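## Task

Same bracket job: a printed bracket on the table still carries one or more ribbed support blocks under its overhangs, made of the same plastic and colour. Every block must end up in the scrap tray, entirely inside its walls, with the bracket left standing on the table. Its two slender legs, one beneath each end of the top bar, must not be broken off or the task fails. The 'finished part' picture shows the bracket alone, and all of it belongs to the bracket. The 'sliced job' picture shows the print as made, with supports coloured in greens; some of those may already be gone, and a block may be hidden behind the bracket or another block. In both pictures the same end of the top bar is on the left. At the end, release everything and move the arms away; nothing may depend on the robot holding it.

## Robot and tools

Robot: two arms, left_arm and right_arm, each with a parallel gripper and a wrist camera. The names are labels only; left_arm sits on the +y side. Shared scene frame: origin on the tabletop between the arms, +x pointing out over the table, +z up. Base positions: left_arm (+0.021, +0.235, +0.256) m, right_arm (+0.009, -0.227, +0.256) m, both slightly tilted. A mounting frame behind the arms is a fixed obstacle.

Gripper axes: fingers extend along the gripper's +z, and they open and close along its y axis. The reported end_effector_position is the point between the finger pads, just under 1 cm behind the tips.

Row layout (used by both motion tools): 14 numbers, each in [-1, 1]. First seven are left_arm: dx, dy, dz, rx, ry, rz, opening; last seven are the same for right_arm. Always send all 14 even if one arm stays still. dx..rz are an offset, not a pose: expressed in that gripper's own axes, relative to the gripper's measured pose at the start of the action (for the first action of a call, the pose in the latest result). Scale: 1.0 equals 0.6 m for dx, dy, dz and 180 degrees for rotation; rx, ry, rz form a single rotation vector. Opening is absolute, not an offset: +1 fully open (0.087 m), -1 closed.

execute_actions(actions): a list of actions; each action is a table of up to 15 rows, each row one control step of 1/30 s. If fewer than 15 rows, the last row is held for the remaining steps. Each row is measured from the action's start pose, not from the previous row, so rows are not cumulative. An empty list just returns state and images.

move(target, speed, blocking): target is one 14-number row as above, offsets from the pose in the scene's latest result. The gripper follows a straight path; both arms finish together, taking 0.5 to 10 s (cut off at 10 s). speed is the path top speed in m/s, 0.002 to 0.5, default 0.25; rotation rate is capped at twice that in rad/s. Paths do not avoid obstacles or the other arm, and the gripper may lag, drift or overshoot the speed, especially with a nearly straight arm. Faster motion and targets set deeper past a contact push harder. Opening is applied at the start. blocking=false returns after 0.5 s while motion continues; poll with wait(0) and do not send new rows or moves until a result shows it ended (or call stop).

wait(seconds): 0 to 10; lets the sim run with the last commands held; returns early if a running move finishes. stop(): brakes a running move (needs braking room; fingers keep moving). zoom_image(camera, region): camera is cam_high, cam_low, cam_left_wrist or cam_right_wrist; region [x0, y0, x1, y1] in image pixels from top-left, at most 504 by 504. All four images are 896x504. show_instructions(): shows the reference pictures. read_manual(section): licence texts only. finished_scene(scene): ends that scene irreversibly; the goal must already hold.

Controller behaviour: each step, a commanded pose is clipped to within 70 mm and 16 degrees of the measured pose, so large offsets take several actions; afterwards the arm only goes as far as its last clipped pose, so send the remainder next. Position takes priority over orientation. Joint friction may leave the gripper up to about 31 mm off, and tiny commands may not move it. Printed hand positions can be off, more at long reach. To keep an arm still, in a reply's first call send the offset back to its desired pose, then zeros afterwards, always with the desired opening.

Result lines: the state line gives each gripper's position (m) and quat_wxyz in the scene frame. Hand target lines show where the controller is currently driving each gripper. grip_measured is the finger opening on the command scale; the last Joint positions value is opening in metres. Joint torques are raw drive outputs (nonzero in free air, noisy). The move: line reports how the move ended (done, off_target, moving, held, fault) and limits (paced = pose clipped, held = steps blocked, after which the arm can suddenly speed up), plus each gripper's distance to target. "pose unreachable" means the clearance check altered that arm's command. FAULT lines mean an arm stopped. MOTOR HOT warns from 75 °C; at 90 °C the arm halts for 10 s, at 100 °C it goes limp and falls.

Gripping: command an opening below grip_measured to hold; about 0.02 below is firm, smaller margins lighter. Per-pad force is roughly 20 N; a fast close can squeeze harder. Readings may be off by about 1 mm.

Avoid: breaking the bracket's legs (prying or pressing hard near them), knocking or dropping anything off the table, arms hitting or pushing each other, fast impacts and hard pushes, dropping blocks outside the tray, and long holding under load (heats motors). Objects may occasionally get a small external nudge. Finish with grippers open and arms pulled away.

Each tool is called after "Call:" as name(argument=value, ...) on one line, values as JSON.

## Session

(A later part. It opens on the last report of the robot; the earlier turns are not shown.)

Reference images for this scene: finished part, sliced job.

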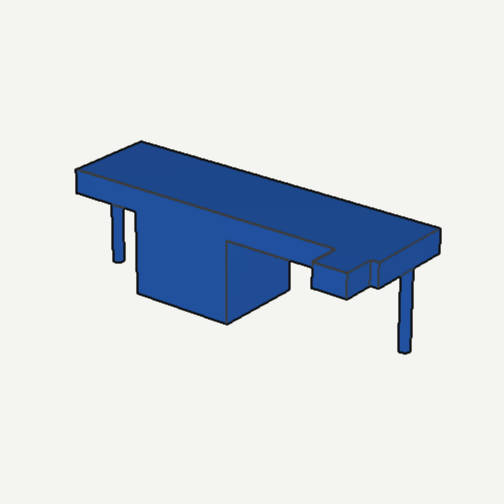

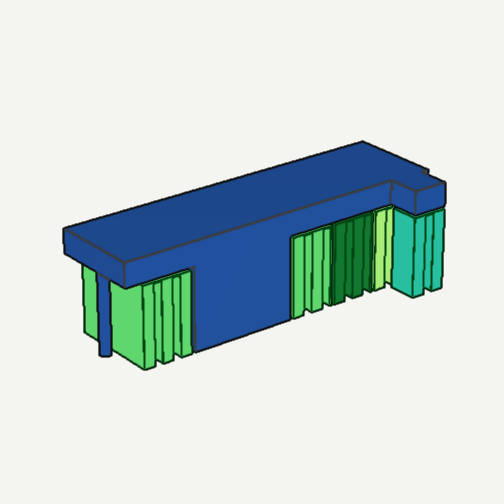

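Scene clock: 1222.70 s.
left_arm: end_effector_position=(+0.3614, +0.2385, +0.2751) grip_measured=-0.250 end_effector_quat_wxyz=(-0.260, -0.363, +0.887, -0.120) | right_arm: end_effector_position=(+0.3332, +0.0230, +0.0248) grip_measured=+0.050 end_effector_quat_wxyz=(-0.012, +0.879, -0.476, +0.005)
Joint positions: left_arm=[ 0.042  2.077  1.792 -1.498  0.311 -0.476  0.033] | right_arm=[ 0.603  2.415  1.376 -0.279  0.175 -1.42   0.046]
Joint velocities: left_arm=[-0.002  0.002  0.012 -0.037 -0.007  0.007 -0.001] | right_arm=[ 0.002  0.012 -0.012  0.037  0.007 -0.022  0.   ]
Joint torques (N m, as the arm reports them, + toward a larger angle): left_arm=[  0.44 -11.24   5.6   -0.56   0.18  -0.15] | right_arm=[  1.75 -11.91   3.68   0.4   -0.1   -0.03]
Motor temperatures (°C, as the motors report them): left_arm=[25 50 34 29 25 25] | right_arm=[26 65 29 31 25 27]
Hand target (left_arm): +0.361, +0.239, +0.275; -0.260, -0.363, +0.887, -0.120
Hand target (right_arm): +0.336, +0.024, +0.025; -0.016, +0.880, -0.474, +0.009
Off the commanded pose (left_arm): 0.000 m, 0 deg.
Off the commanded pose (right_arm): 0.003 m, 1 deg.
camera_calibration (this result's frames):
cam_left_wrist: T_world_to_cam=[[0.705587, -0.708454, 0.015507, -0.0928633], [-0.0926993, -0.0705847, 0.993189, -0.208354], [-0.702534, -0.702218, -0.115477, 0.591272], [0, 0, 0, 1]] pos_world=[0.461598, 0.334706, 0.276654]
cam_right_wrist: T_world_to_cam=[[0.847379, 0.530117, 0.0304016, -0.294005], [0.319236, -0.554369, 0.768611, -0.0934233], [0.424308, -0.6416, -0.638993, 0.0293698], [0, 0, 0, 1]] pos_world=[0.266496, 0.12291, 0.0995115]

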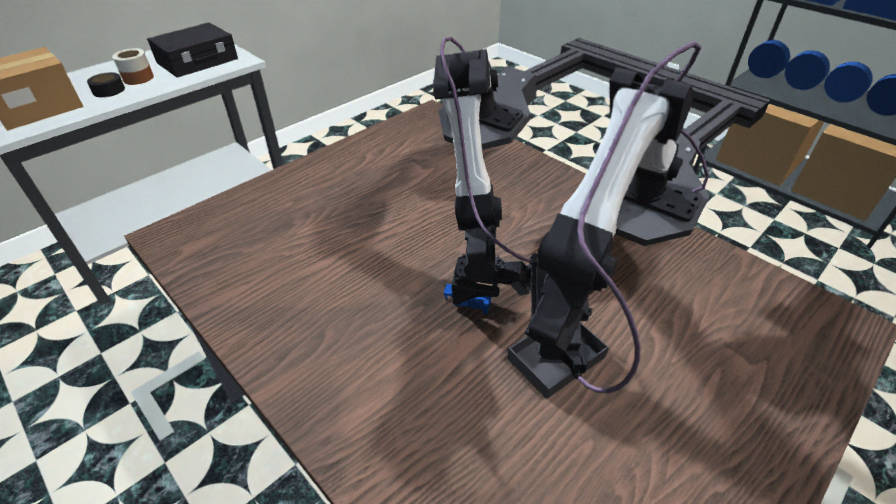

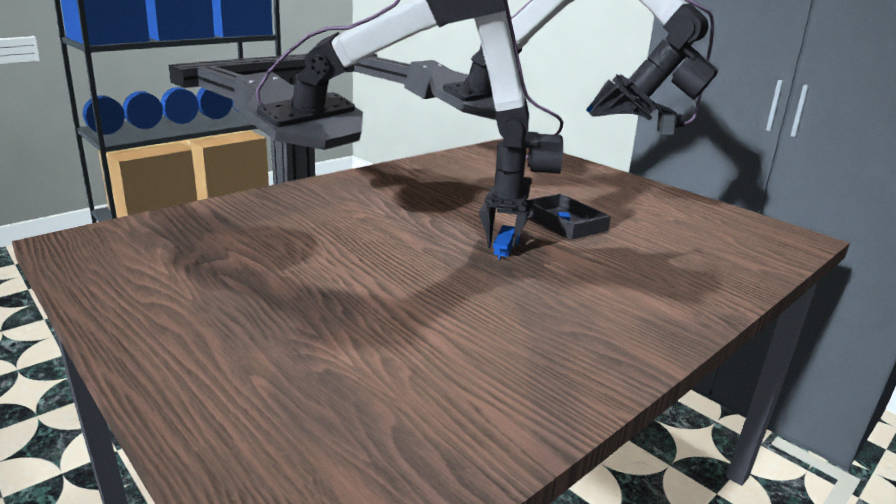

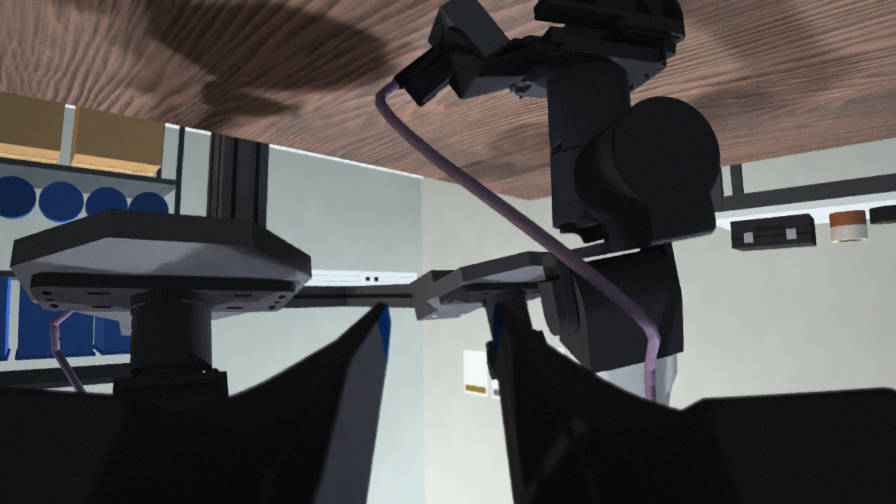

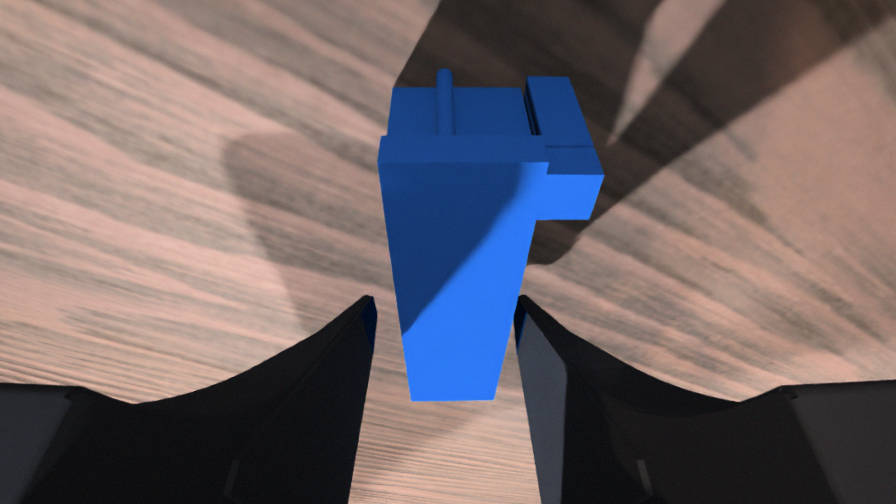

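Call:
execute_actions(actions=[[[0,0,0,0,0,0,-0.25,0.002,-0.004,0,0.003,0,0,0.03],[0,0,0,0,0,0,-0.25,0.004,-0.004,0,0.003,0,0,0.0],[0,0,0,0,0,0,-0.25,0.006,-0.004,0,0.003,0,0,-0.03],[0,0,0,0,0,0,-0.25,0.008,-0.004,0,0.003,0,0.001,-0.06],[0,0,0,0,0,0,-0.25,0.010,-0.004,0,0.003,0,0.002,-0.09],[0,0,0,0,0,0,-0.25,0.011,-0.004,0,0.003,0,0.002,-0.12],[0,0,0,0,0,0,-0.25,0.011,-0.004,0,0.003,0,0.002,-0.15],[0,0,0,0,0,0,-0.25,0.011,-0.004,0,0.003,0,0.002,-0.18],[0,0,0,0,0,0,-0.25,0.011,-0.004,0,0.003,0,0.002,-0.21],[0,0,0,0,0,0,-0.25,0.011,-0.004,0,0.003,0,0.002,-0.235],[0,0,0,0,0,0,-0.25,0.011,-0.004,0,0.003,0,0.002,-0.26],[0,0,0,0,0,0,-0.25,0.011,-0.004,0,0.003,0,0.002,-0.28],[0,0,0,0,0,0,-0.25,0.011,-0.004,0,0.003,0,0.002,-0.30],[0,0,0,0,0,0,-0.25,0.011,-0.004,0,0.003,0,0.002,-0.315],[0,0,0,0,0,0,-0.25,0.011,-0.004,0,0.003,0,0.002,-0.33]],[[0,0,0,0,0,0,-0.25,0,0,0,0,0,0,-0.34],[0,0,0,0,0,0,-0.25,0,0,0,0,0,0,-0.35],[0,0,0,0,0,0,-0.25,0,0,0,0,0,0,-0.36],[0,0,0,0,0,0,-0.25,0,0,0,0,0,0,-0.37],[0,0,0,0,0,0,-0.25,0,0,0,0,0,0,-0.38],[0,0,0,0,0,0,-0.25,0,0,0,0,0,0,-0.39]]])

Scene clock: 1238.23 s.
left_arm: end_effector_position=(+0.3614, +0.2385, +0.2751) grip_measured=-0.250 end_effector_quat_wxyz=(-0.260, -0.363, +0.887, -0.120) | right_arm: end_effector_position=(+0.3343, +0.0239, +0.0249) grip_measured=-0.337 end_effector_quat_wxyz=(-0.015, +0.880, -0.475, +0.006)
Joint positions: left_arm=[ 0.042  2.077  1.792 -1.498  0.311 -0.476  0.033] | right_arm=[ 0.603  2.415  1.376 -0.273  0.175 -1.423  0.029]
Joint velocities: left_arm=[-0.007 -0.007 -0.007 -0.037 -0.007 -0.066  0.   ] | right_arm=[ 0.002 -0.002  0.012 -0.007 -0.022  0.037  0.   ]
Joint torques (N m, as the arm reports them, + toward a larger angle): left_arm=[  0.48 -11.24   5.54  -0.57   0.18  -0.16] | right_arm=[  1.77 -11.95   3.73   0.33  -0.15   0.05]
Motor temperatures (°C, as the motors report them): left_arm=[25 54 34 29 25 25] | right_arm=[26 65 29 31 25 27]
Hand target (left_arm): +0.361, +0.239, +0.275; -0.260, -0.363, +0.887, -0.120
Hand target (right_arm): +0.334, +0.024, +0.025; -0.015, +0.880, -0.475, +0.006
Off the commanded pose (left_arm): 0.000 m, 0 deg.
Off the commanded pose (right_arm): 0.000 m, 0 deg.
camera_calibration (this result's frames):
cam_left_wrist: T_world_to_cam=[[0.705587, -0.708454, 0.015507, -0.0928633], [-0.0926993, -0.0705847, 0.993189, -0.208354], [-0.702534, -0.702218, -0.115477, 0.591272], [0, 0, 0, 1]] pos_world=[0.461598, 0.334706, 0.276654]
cam_right_wrist: T_world_to_cam=[[0.846143, 0.531742, 0.0359603, -0.295246], [0.317123, -0.556559, 0.767903, -0.0924661], [0.42834, -0.638352, -0.639556, 0.0281202], [0, 0, 0, 1]] pos_world=[0.267099, 0.123482, 0.0996066]

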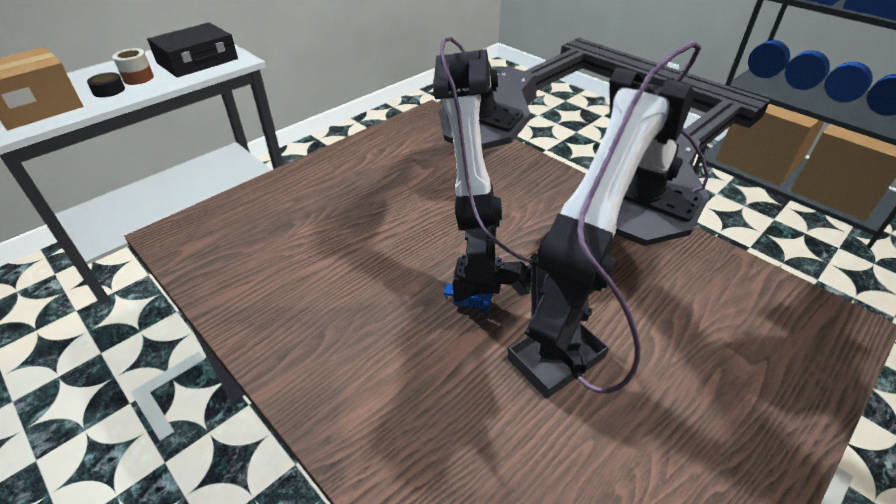

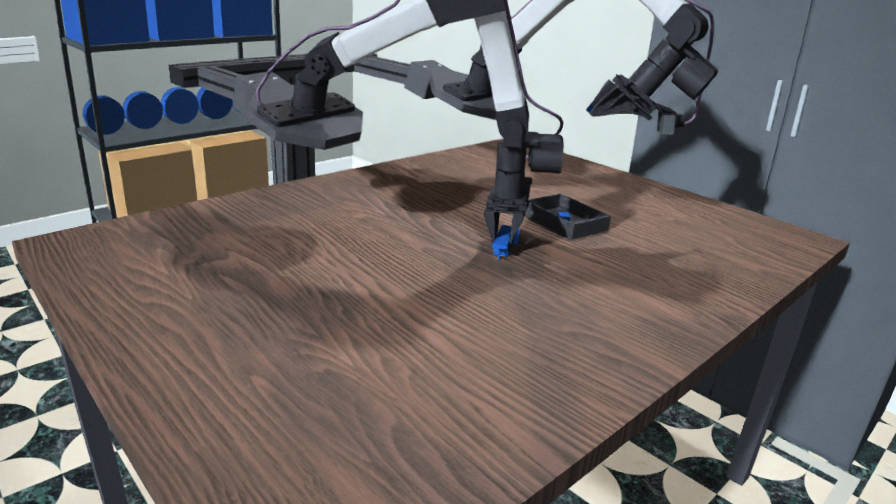

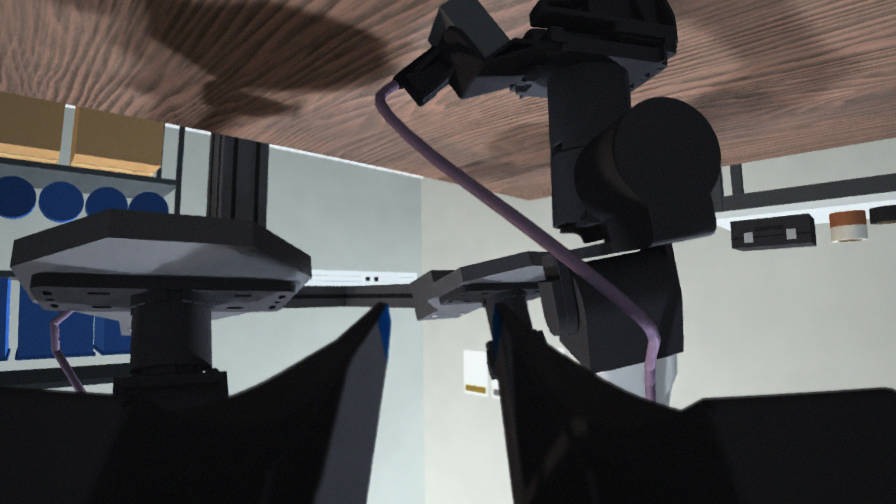

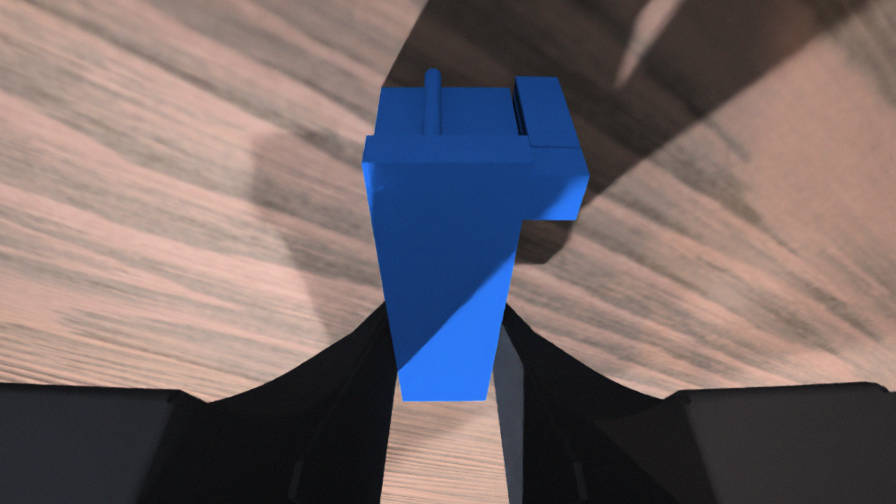

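Call:
move(target=[0,0,0,0,0,0,-0.25,0,0,-0.08,0,0,0,-0.39], speed=0.1)

Scene clock: 1245.10 s.
left_arm: end_effector_position=(+0.3614, +0.2385, +0.2751) grip_measured=-0.250 end_effector_quat_wxyz=(-0.260, -0.363, +0.887, -0.120) | right_arm: end_effector_position=(+0.3438, +0.0272, +0.0735) grip_measured=-0.337 end_effector_quat_wxyz=(-0.028, +0.878, -0.478, +0.009)
Joint positions: left_arm=[ 0.042  2.077  1.792 -1.498  0.311 -0.476  0.033] | right_arm=[ 0.613  2.27   1.346 -0.363  0.175 -1.411  0.029]
Joint velocities: left_arm=[-0.002  0.007  0.017 -0.051  0.007 -0.066 -0.   ] | right_arm=[-0.002  0.012 -0.007 -0.095 -0.066  0.022  0.001]
Joint torques (N m, as the arm reports them, + toward a larger angle): left_arm=[  0.45 -11.25   5.62  -0.58   0.17  -0.15] | right_arm=[  2.67 -12.19   2.34   0.3   -0.09   0.09]
Motor temperatures (°C, as the motors report them): left_arm=[25 55 34 29 25 25] | right_arm=[26 65 29 31 25 27]
Hand target (left_arm): +0.361, +0.239, +0.275; -0.260, -0.363, +0.887, -0.120
Hand target (right_arm): +0.333, +0.023, +0.073; -0.015, +0.880, -0.475, +0.006
Off the commanded pose (left_arm): 0.000 m, 0 deg.
Off the commanded pose (right_arm): 0.011 m, 2 deg.
move: off_target (right_arm)
camera_calibration (this result's frames):
cam_left_wrist: T_world_to_cam=[[0.705587, -0.708454, 0.015507, -0.0928633], [-0.0926993, -0.0705847, 0.993189, -0.208354], [-0.702534, -0.702218, -0.115477, 0.591272], [0, 0, 0, 1]] pos_world=[0.461598, 0.334706, 0.276654]
cam_right_wrist: T_world_to_cam=[[0.848782, 0.525199, 0.0611111, -0.309268], [0.30005, -0.573603, 0.762201, -0.124249], [0.435361, -0.628606, -0.64445, 0.0548962], [0, 0, 0, 1]] pos_world=[0.275883, 0.125666, 0.14898]

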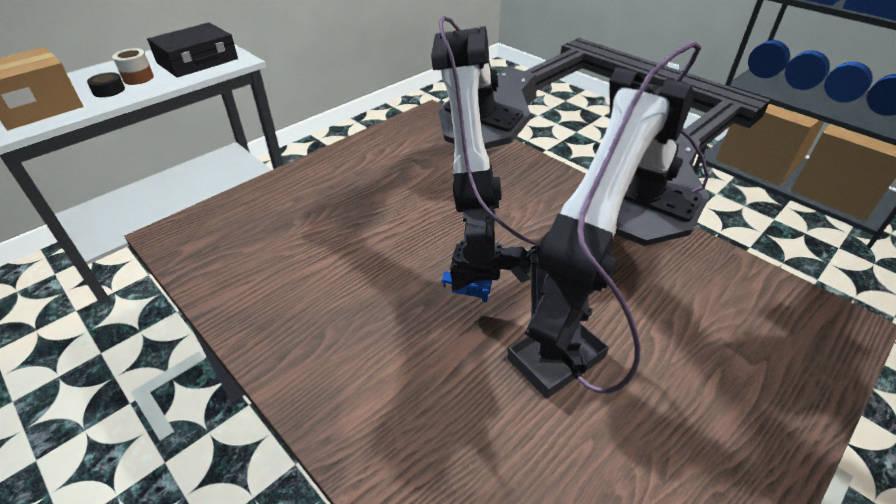

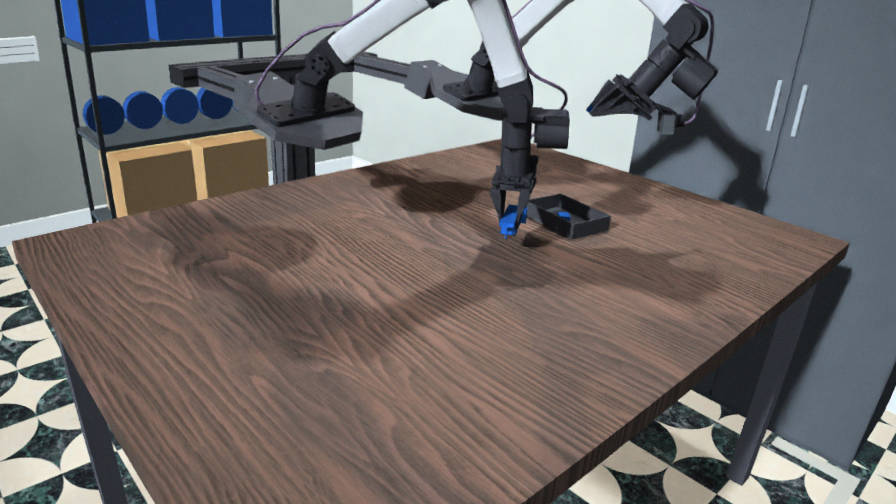

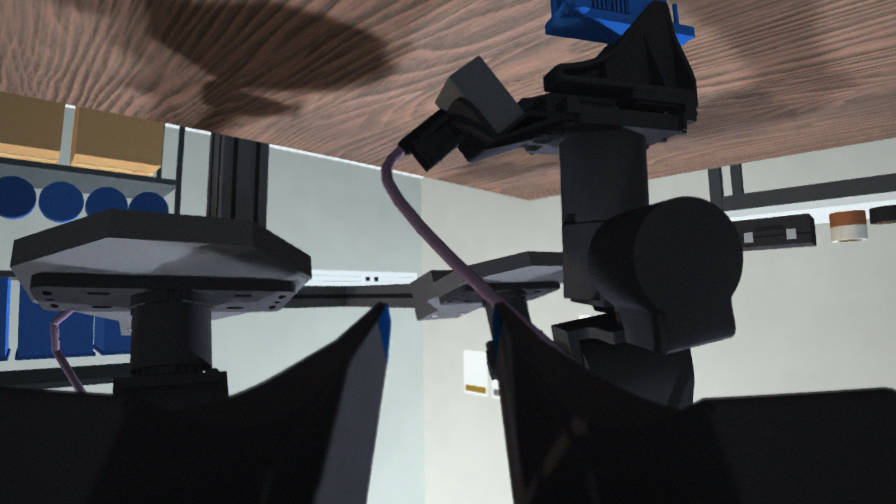

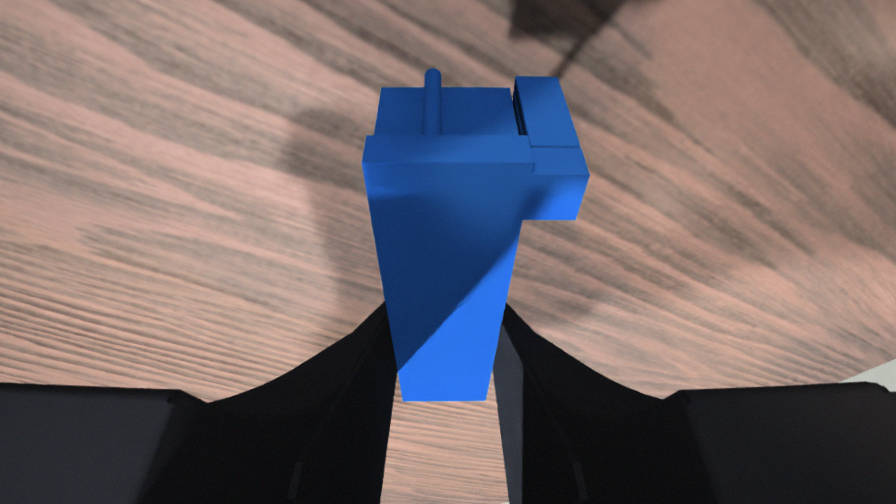

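Call:
move(target=[0.1429,-0.203,0.2323,-0.0061,0.0101,-0.0046,-0.25,0.0894,0.0597,-0.1155,0.2856,-0.0308,-0.0625,-0.39], speed=0.25)

Scene clock: 1261.67 s.
left_arm: end_effector_position=(+0.3510, +0.0463, +0.2238) grip_measured=-0.250 end_effector_quat_wxyz=(-0.266, -0.363, +0.884, -0.127) | right_arm: end_effector_position=(+0.3477, -0.0327, +0.1431) grip_measured=-0.336 end_effector_quat_wxyz=(-0.438, +0.814, -0.340, +0.173)
Joint positions: left_arm=[-0.439  2.113  1.584 -1.085  0.391 -0.982  0.033] | right_arm=[ 0.379  2.211  0.353  1.489 -0.166 -1.812  0.029]
Joint velocities: left_arm=[-0.012  0.002 -0.012 -0.007 -0.007 -0.022 -0.   ] | right_arm=[ 0.007 -0.007  0.002  0.022  0.022 -0.007  0.001]
Joint torques (N m, as the arm reports them, + toward a larger angle): left_arm=[-1.73 -9.08  3.5   0.    0.36 -0.23] | right_arm=[-0.61 -6.3  -2.05  1.91 -0.34 -0.01]
Motor temperatures (°C, as the motors report them): left_arm=[25 57 34 29 25 25] | right_arm=[26 64 28 31 25 27]
Hand target (left_arm): +0.343, +0.044, +0.212; -0.279, -0.364, +0.880, -0.120
Hand target (right_arm): +0.341, -0.040, +0.137; -0.429, +0.819, -0.341, +0.169
Off the commanded pose (left_arm): 0.017 m, 2 deg.
Off the commanded pose (right_arm): 0.011 m, 2 deg.
move: off_target (left_arm, right_arm)
camera_calibration (this result's frames):
cam_left_wrist: T_world_to_cam=[[0.708667, -0.70519, 0.0223119, -0.223633], [-0.085718, -0.0546649, 0.994819, -0.175563], [-0.700317, -0.706908, -0.0991867, 0.438818], [0, 0, 0, 1]] pos_world=[0.450745, 0.142903, 0.223168]
cam_right_wrist: T_world_to_cam=[[0.41302, 0.368676, 0.832762, -0.24943], [-0.00214994, -0.914, 0.405708, -0.0678944], [0.91072, -0.169356, -0.376707, -0.128132], [0, 0, 0, 1]] pos_world=[0.219566, 0.0082038, 0.186993]

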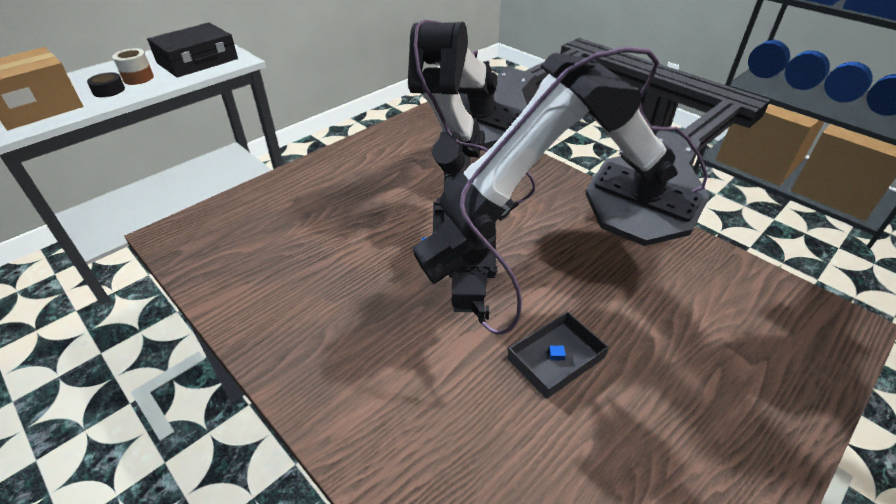

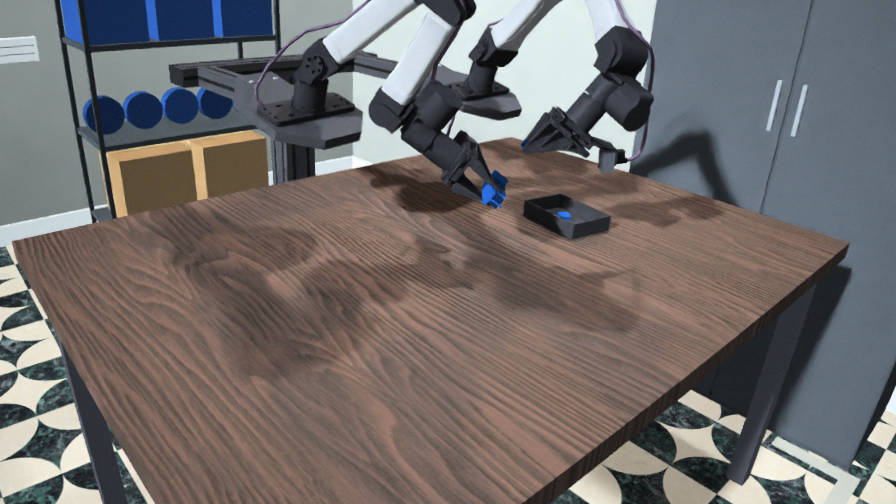

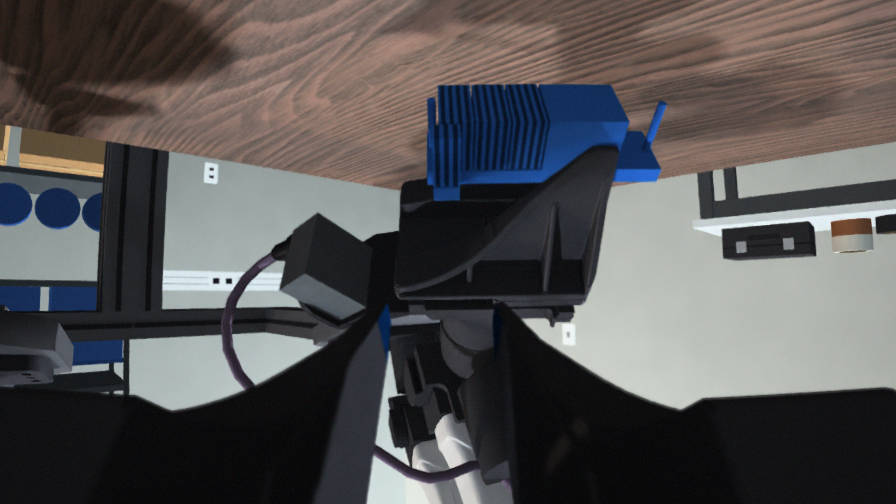

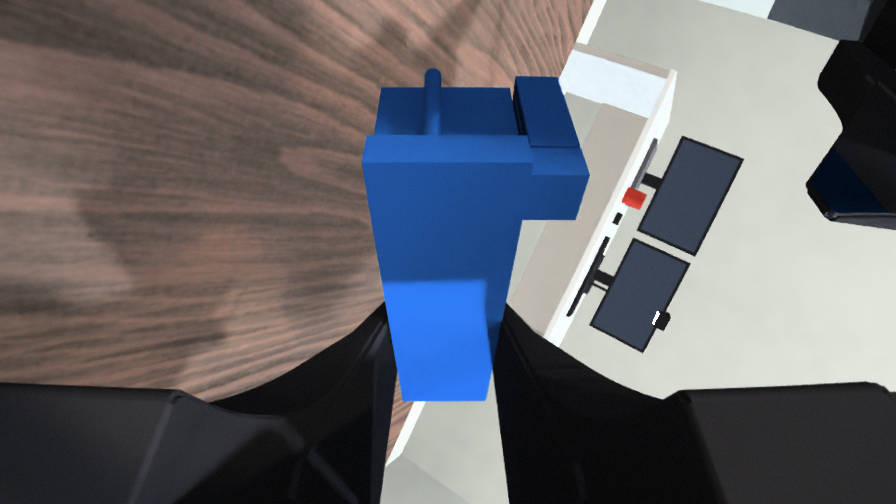

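Call:
zoom_image(camera="cam_left_wrist", region=[400, 60, 700, 230])

Region (400, 60, 700, 230) of cam_left_wrist's 896x504 image, scaled by 1.680, with more detail than that image has; it fills the top 286 rows of this view, and the rest is white.

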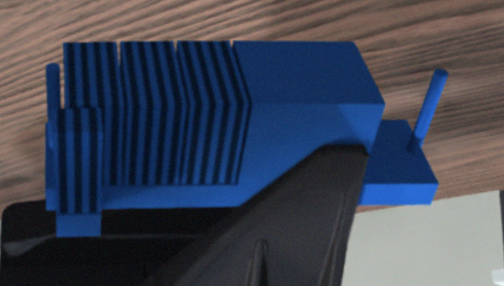

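Call:
move(target=[0.004,-0.003,0.1,-0.005,0.006,-0.004,-0.25,0,0,0,0,0,0,-0.39], speed=0.08)

Scene clock: 1288.17 s.
left_arm: end_effector_position=(+0.3380, +0.0212, +0.1875) grip_measured=-0.250 end_effector_quat_wxyz=(-0.265, -0.364, +0.883, -0.129) | right_arm: end_effector_position=(+0.3479, -0.0326, +0.1434) grip_measured=-0.336 end_effector_quat_wxyz=(-0.439, +0.814, -0.340, +0.174)
Joint positions: left_arm=[-0.494  2.171  1.507 -0.921  0.395 -1.046  0.033] | right_arm=[ 0.379  2.211  0.353  1.49  -0.167 -1.812  0.029]
Joint velocities: left_arm=[ 0.012 -0.012 -0.012  0.066  0.022 -0.051 -0.001] | right_arm=[-0.022  0.007  0.012 -0.007 -0.095  0.037 -0.   ]
Joint torques (N m, as the arm reports them, + toward a larger angle): left_arm=[-2.39 -9.05  3.1   0.06  0.39 -0.2 ] | right_arm=[ 0.5  -7.59 -0.45  1.81 -0.28  0.12]
Motor temperatures (°C, as the motors report them): left_arm=[25 55 33 28 25 25] | right_arm=[26 56 28 34 25 27]
Hand target (left_arm): +0.327, +0.018, +0.176; -0.278, -0.365, +0.880, -0.122
Hand target (right_arm): +0.348, -0.033, +0.143; -0.438, +0.814, -0.340, +0.173
Off the commanded pose (left_arm): 0.016 m, 2 deg.
Off the commanded pose (right_arm): 0.000 m, 0 deg.
move: off_target (left_arm)
camera_calibration (this result's frames):
cam_left_wrist: T_world_to_cam=[[0.712158, -0.701533, 0.026131, -0.233349], [-0.0884415, -0.0527305, 0.994685, -0.140961], [-0.696426, -0.710683, -0.099597, 0.407253], [0, 0, 0, 1]] pos_world=[0.437336, 0.118294, 0.186871]
cam_right_wrist: T_world_to_cam=[[0.411939, 0.36793, 0.833627, -0.249596], [-0.00253876, -0.914389, 0.40483, -0.0676557], [0.911208, -0.168882, -0.375738, -0.128439], [0, 0, 0, 1]] pos_world=[0.219682, 0.00827925, 0.187199]

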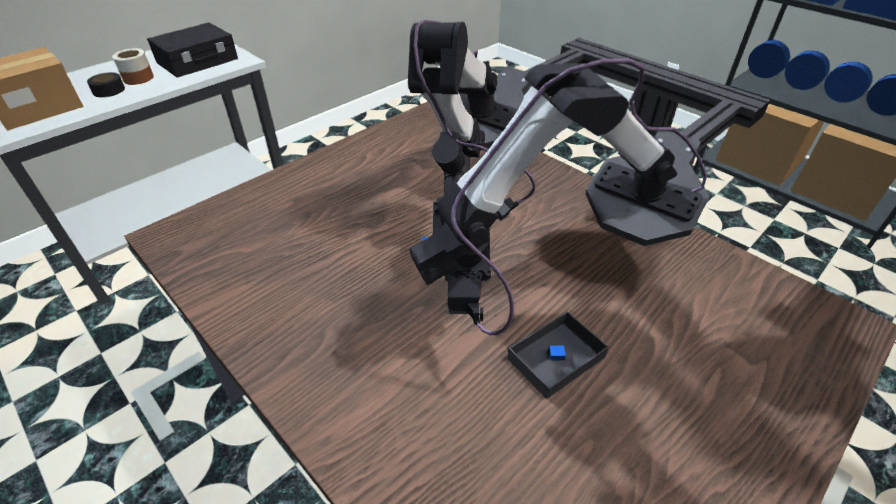

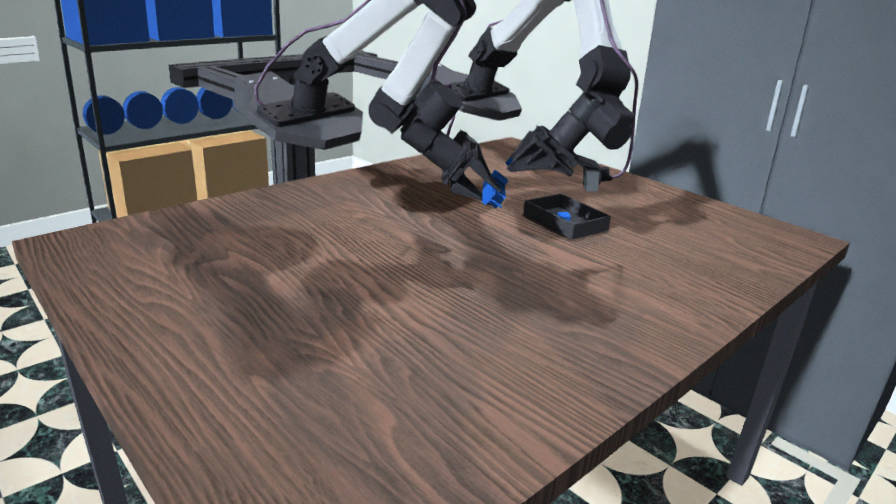

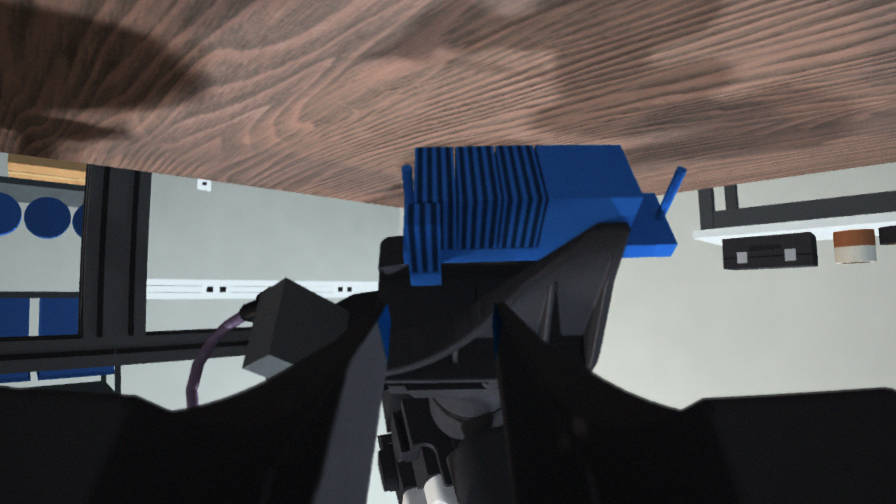

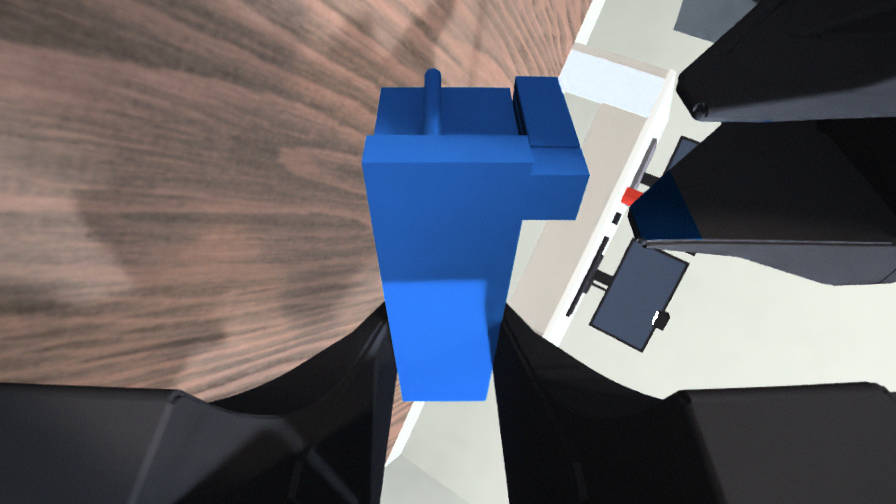

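Call:
execute_actions(actions=[[[0.003,0.0107,0.0272,-0.0065,0.0061,-0.0035,-0.25,0,0,0,0,0,0,-0.39],[0.003,0.0113,0.0294,-0.0065,0.0061,-0.0035,-0.25,0,0,0,0,0,0,-0.39],[0.003,0.012,0.0317,-0.0065,0.0061,-0.0035,-0.25,0,0,0,0,0,0,-0.39],[0.003,0.0127,0.0339,-0.0065,0.0061,-0.0035,-0.25,0,0,0,0,0,0,-0.39],[0.003,0.0133,0.0361,-0.0065,0.0061,-0.0035,-0.25,0,0,0,0,0,0,-0.39],[0.003,0.014,0.0383,-0.0065,0.0061,-0.0035,-0.25,0,0,0,0,0,0,-0.39],[0.003,0.0147,0.0406,-0.0065,0.0061,-0.0035,-0.25,0,0,0,0,0,0,-0.39],[0.003,0.0153,0.0428,-0.0065,0.0061,-0.0035,-0.25,0,0,0,0,0,0,-0.39],[0.003,0.016,0.045,-0.0065,0.0061,-0.0035,-0.25,0,0,0,0,0,0,-0.39],[0.003,0.0167,0.0472,-0.0065,0.0061,-0.0035,-0.25,0,0,0,0,0,0,-0.39],[0.003,0.0173,0.0494,-0.0065,0.0061,-0.0035,-0.25,0,0,0,0,0,0,-0.39],[0.003,0.018,0.0517,-0.0065,0.0061,-0.0035,-0.25,0,0,0,0,0,0,-0.39],[0.003,0.0187,0.0539,-0.0065,0.0061,-0.0035,-0.25,0,0,0,0,0,0,-0.39],[0.003,0.0193,0.0561,-0.0065,0.0061,-0.0035,-0.25,0,0,0,0,0,0,-0.39],[0.003,0.02,0.0583,-0.0065,0.0061,-0.0035,-0.25,0,0,0,0,0,0,-0.39]]])

Call:
wait(seconds=0.3)

Scene clock: 1298.90 s.
left_arm: end_effector_position=(+0.3283, +0.0181, +0.1768) grip_measured=-0.250 end_effector_quat_wxyz=(-0.264, -0.364, +0.884, -0.130) | right_arm: end_effector_position=(+0.3479, -0.0326, +0.1434) grip_measured=-0.336 end_effector_quat_wxyz=(-0.439, +0.814, -0.340, +0.174)
Joint positions: left_arm=[-0.504  2.171  1.45  -0.857  0.395 -1.058  0.033] | right_arm=[ 0.379  2.211  0.353  1.49  -0.167 -1.812  0.029]
Joint velocities: left_arm=[-0.037 -0.007 -0.11   0.139 -0.051 -0.022  0.001] | right_arm=[ 0.012 -0.012  0.002 -0.007 -0.037  0.022 -0.001]
Joint torques (N m, as the arm reports them, + toward a larger angle): left_arm=[-2.49 -8.09  2.49  0.05  0.36 -0.24] | right_arm=[ 0.51 -7.59 -0.52  1.84 -0.26  0.08]
Motor temperatures (°C, as the motors report them): left_arm=[25 55 32 28 25 25] | right_arm=[26 54 27 34 25 27]
Hand target (left_arm): +0.315, +0.015, +0.160; -0.278, -0.365, +0.880, -0.122
Hand target (right_arm): +0.348, -0.033, +0.143; -0.439, +0.814, -0.340, +0.174
Off the commanded pose (left_arm): 0.022 m, 2 deg.
Off the commanded pose (right_arm): 0.000 m, 0 deg.
camera_calibration (this result's frames):
cam_left_wrist: T_world_to_cam=[[0.712478, -0.701133, 0.0280661, -0.228743], [-0.0906085, -0.0522646, 0.994514, -0.130695], [-0.69582, -0.711113, -0.100766, 0.397219], [0, 0, 0, 1]] pos_world=[0.427525, 0.115258, 0.176424]
cam_right_wrist: T_world_to_cam=[[0.411939, 0.36793, 0.833627, -0.249596], [-0.00253876, -0.914389, 0.40483, -0.0676557], [0.911208, -0.168882, -0.375738, -0.128439], [0, 0, 0, 1]] pos_world=[0.219682, 0.00827925, 0.187199]

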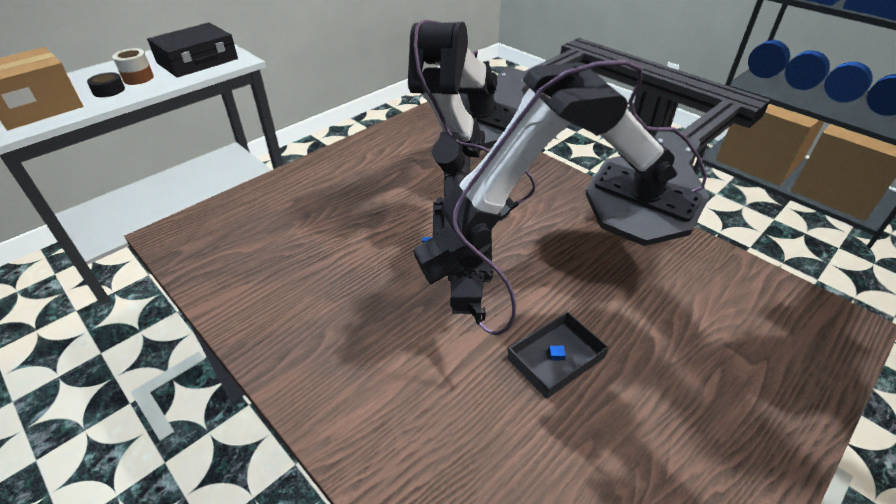

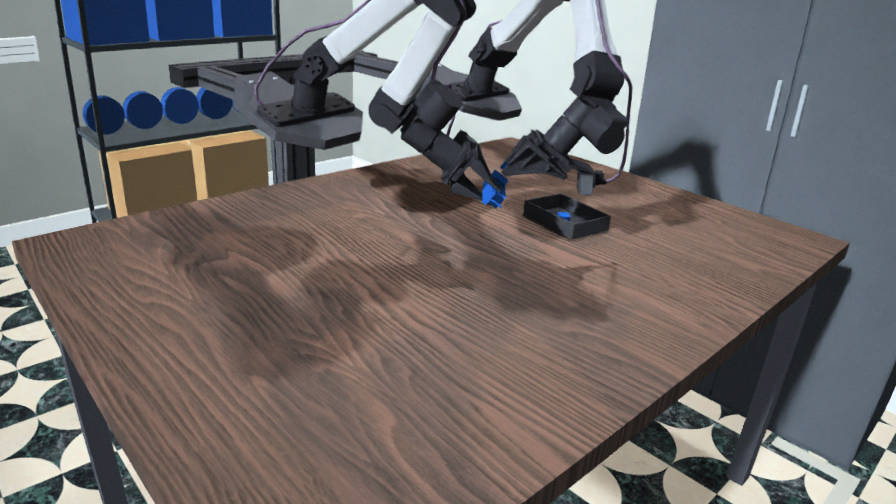

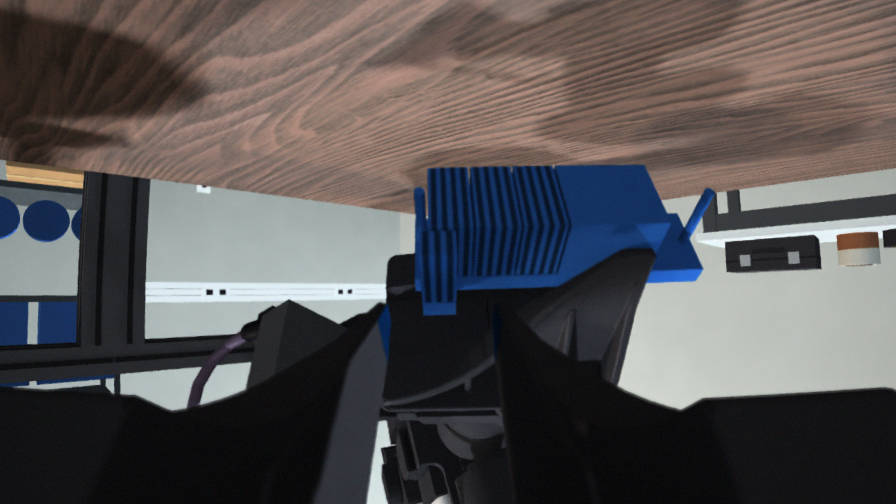

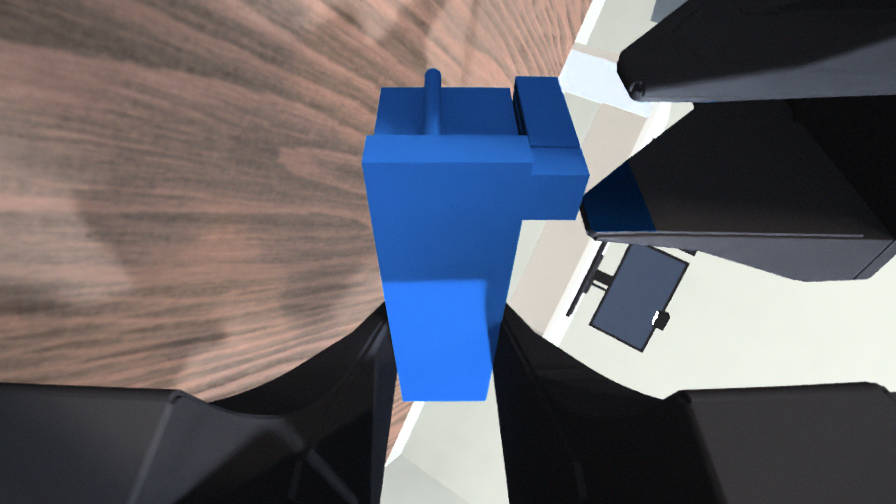

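Scene clock: 1299.20 s.
left_arm: end_effector_position=(+0.3293, +0.0167, +0.1748) grip_measured=-0.250 end_effector_quat_wxyz=(-0.260, -0.365, +0.884, -0.133) | right_arm: end_effector_position=(+0.3479, -0.0326, +0.1434) grip_measured=-0.336 end_effector_quat_wxyz=(-0.439, +0.814, -0.340, +0.174)
Joint positions: left_arm=[-0.506  2.171  1.443 -0.838  0.395 -1.061  0.033] | right_arm=[ 0.379  2.211  0.353  1.49  -0.167 -1.812  0.029]
Joint velocities: left_arm=[-0.002  0.002 -0.012  0.066  0.007  0.022  0.   ] | right_arm=[-0.012 -0.002 -0.012 -0.007  0.022  0.037 -0.   ]
Joint torques (N m, as the arm reports them, + toward a larger angle): left_arm=[-2.44 -7.99  2.58  0.09  0.4  -0.26] | right_arm=[ 0.61 -7.61 -0.61  1.81 -0.29  0.11]
Motor temperatures (°C, as the motors report them): left_arm=[25 55 32 28 25 25] | right_arm=[26 54 27 34 25 27]
Hand target (left_arm): +0.315, +0.014, +0.160; -0.278, -0.365, +0.880, -0.122
Hand target (right_arm): +0.348, -0.033, +0.143; -0.439, +0.814, -0.340, +0.174
Off the commanded pose (left_arm): 0.021 m, 2 deg.
Off the commanded pose (right_arm): 0.000 m, 0 deg.
wait: 0.30 s; no rest
camera_calibration (this result's frames):
cam_left_wrist: T_world_to_cam=[[0.714393, -0.698751, 0.0372753, -0.232643], [-0.100534, -0.0497757, 0.993688, -0.125274], [-0.692485, -0.713631, -0.105808, 0.396624], [0, 0, 0, 1]] pos_world=[0.428261, 0.114248, 0.175121]
cam_right_wrist: T_world_to_cam=[[0.411939, 0.36793, 0.833627, -0.249596], [-0.00253876, -0.914389, 0.40483, -0.0676557], [0.911208, -0.168882, -0.375738, -0.128439], [0, 0, 0, 1]] pos_world=[0.219682, 0.00827925, 0.187199]

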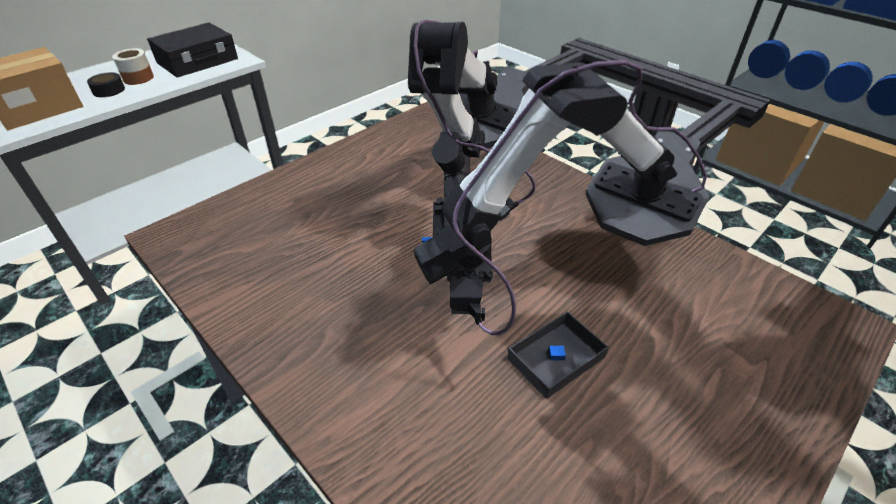

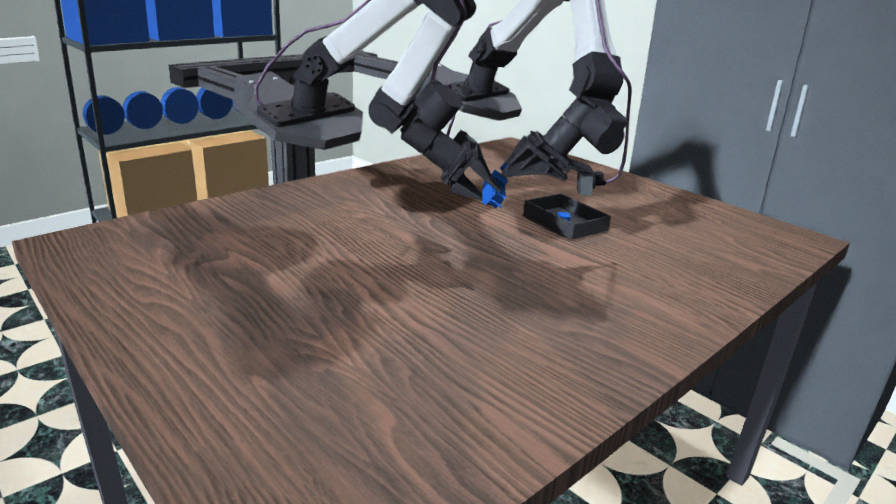

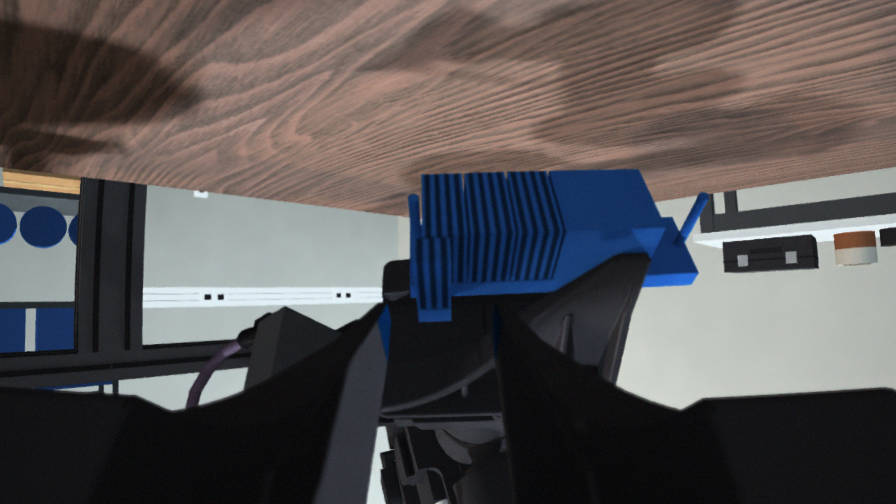

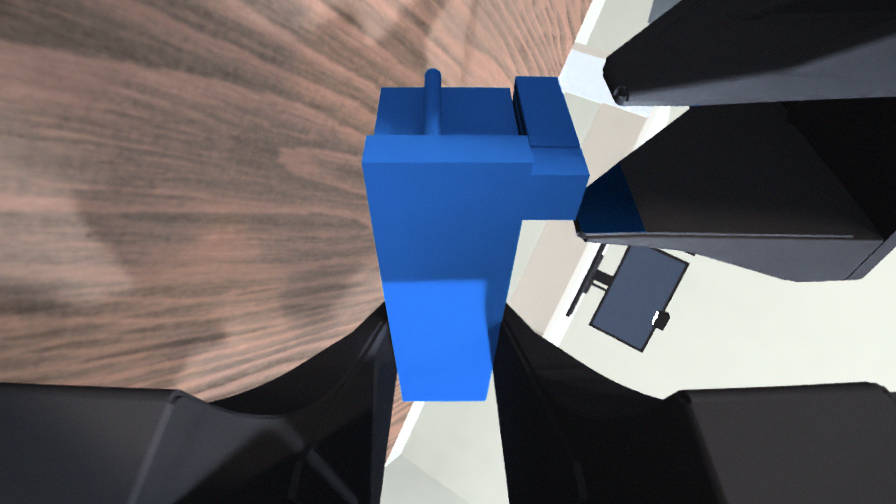

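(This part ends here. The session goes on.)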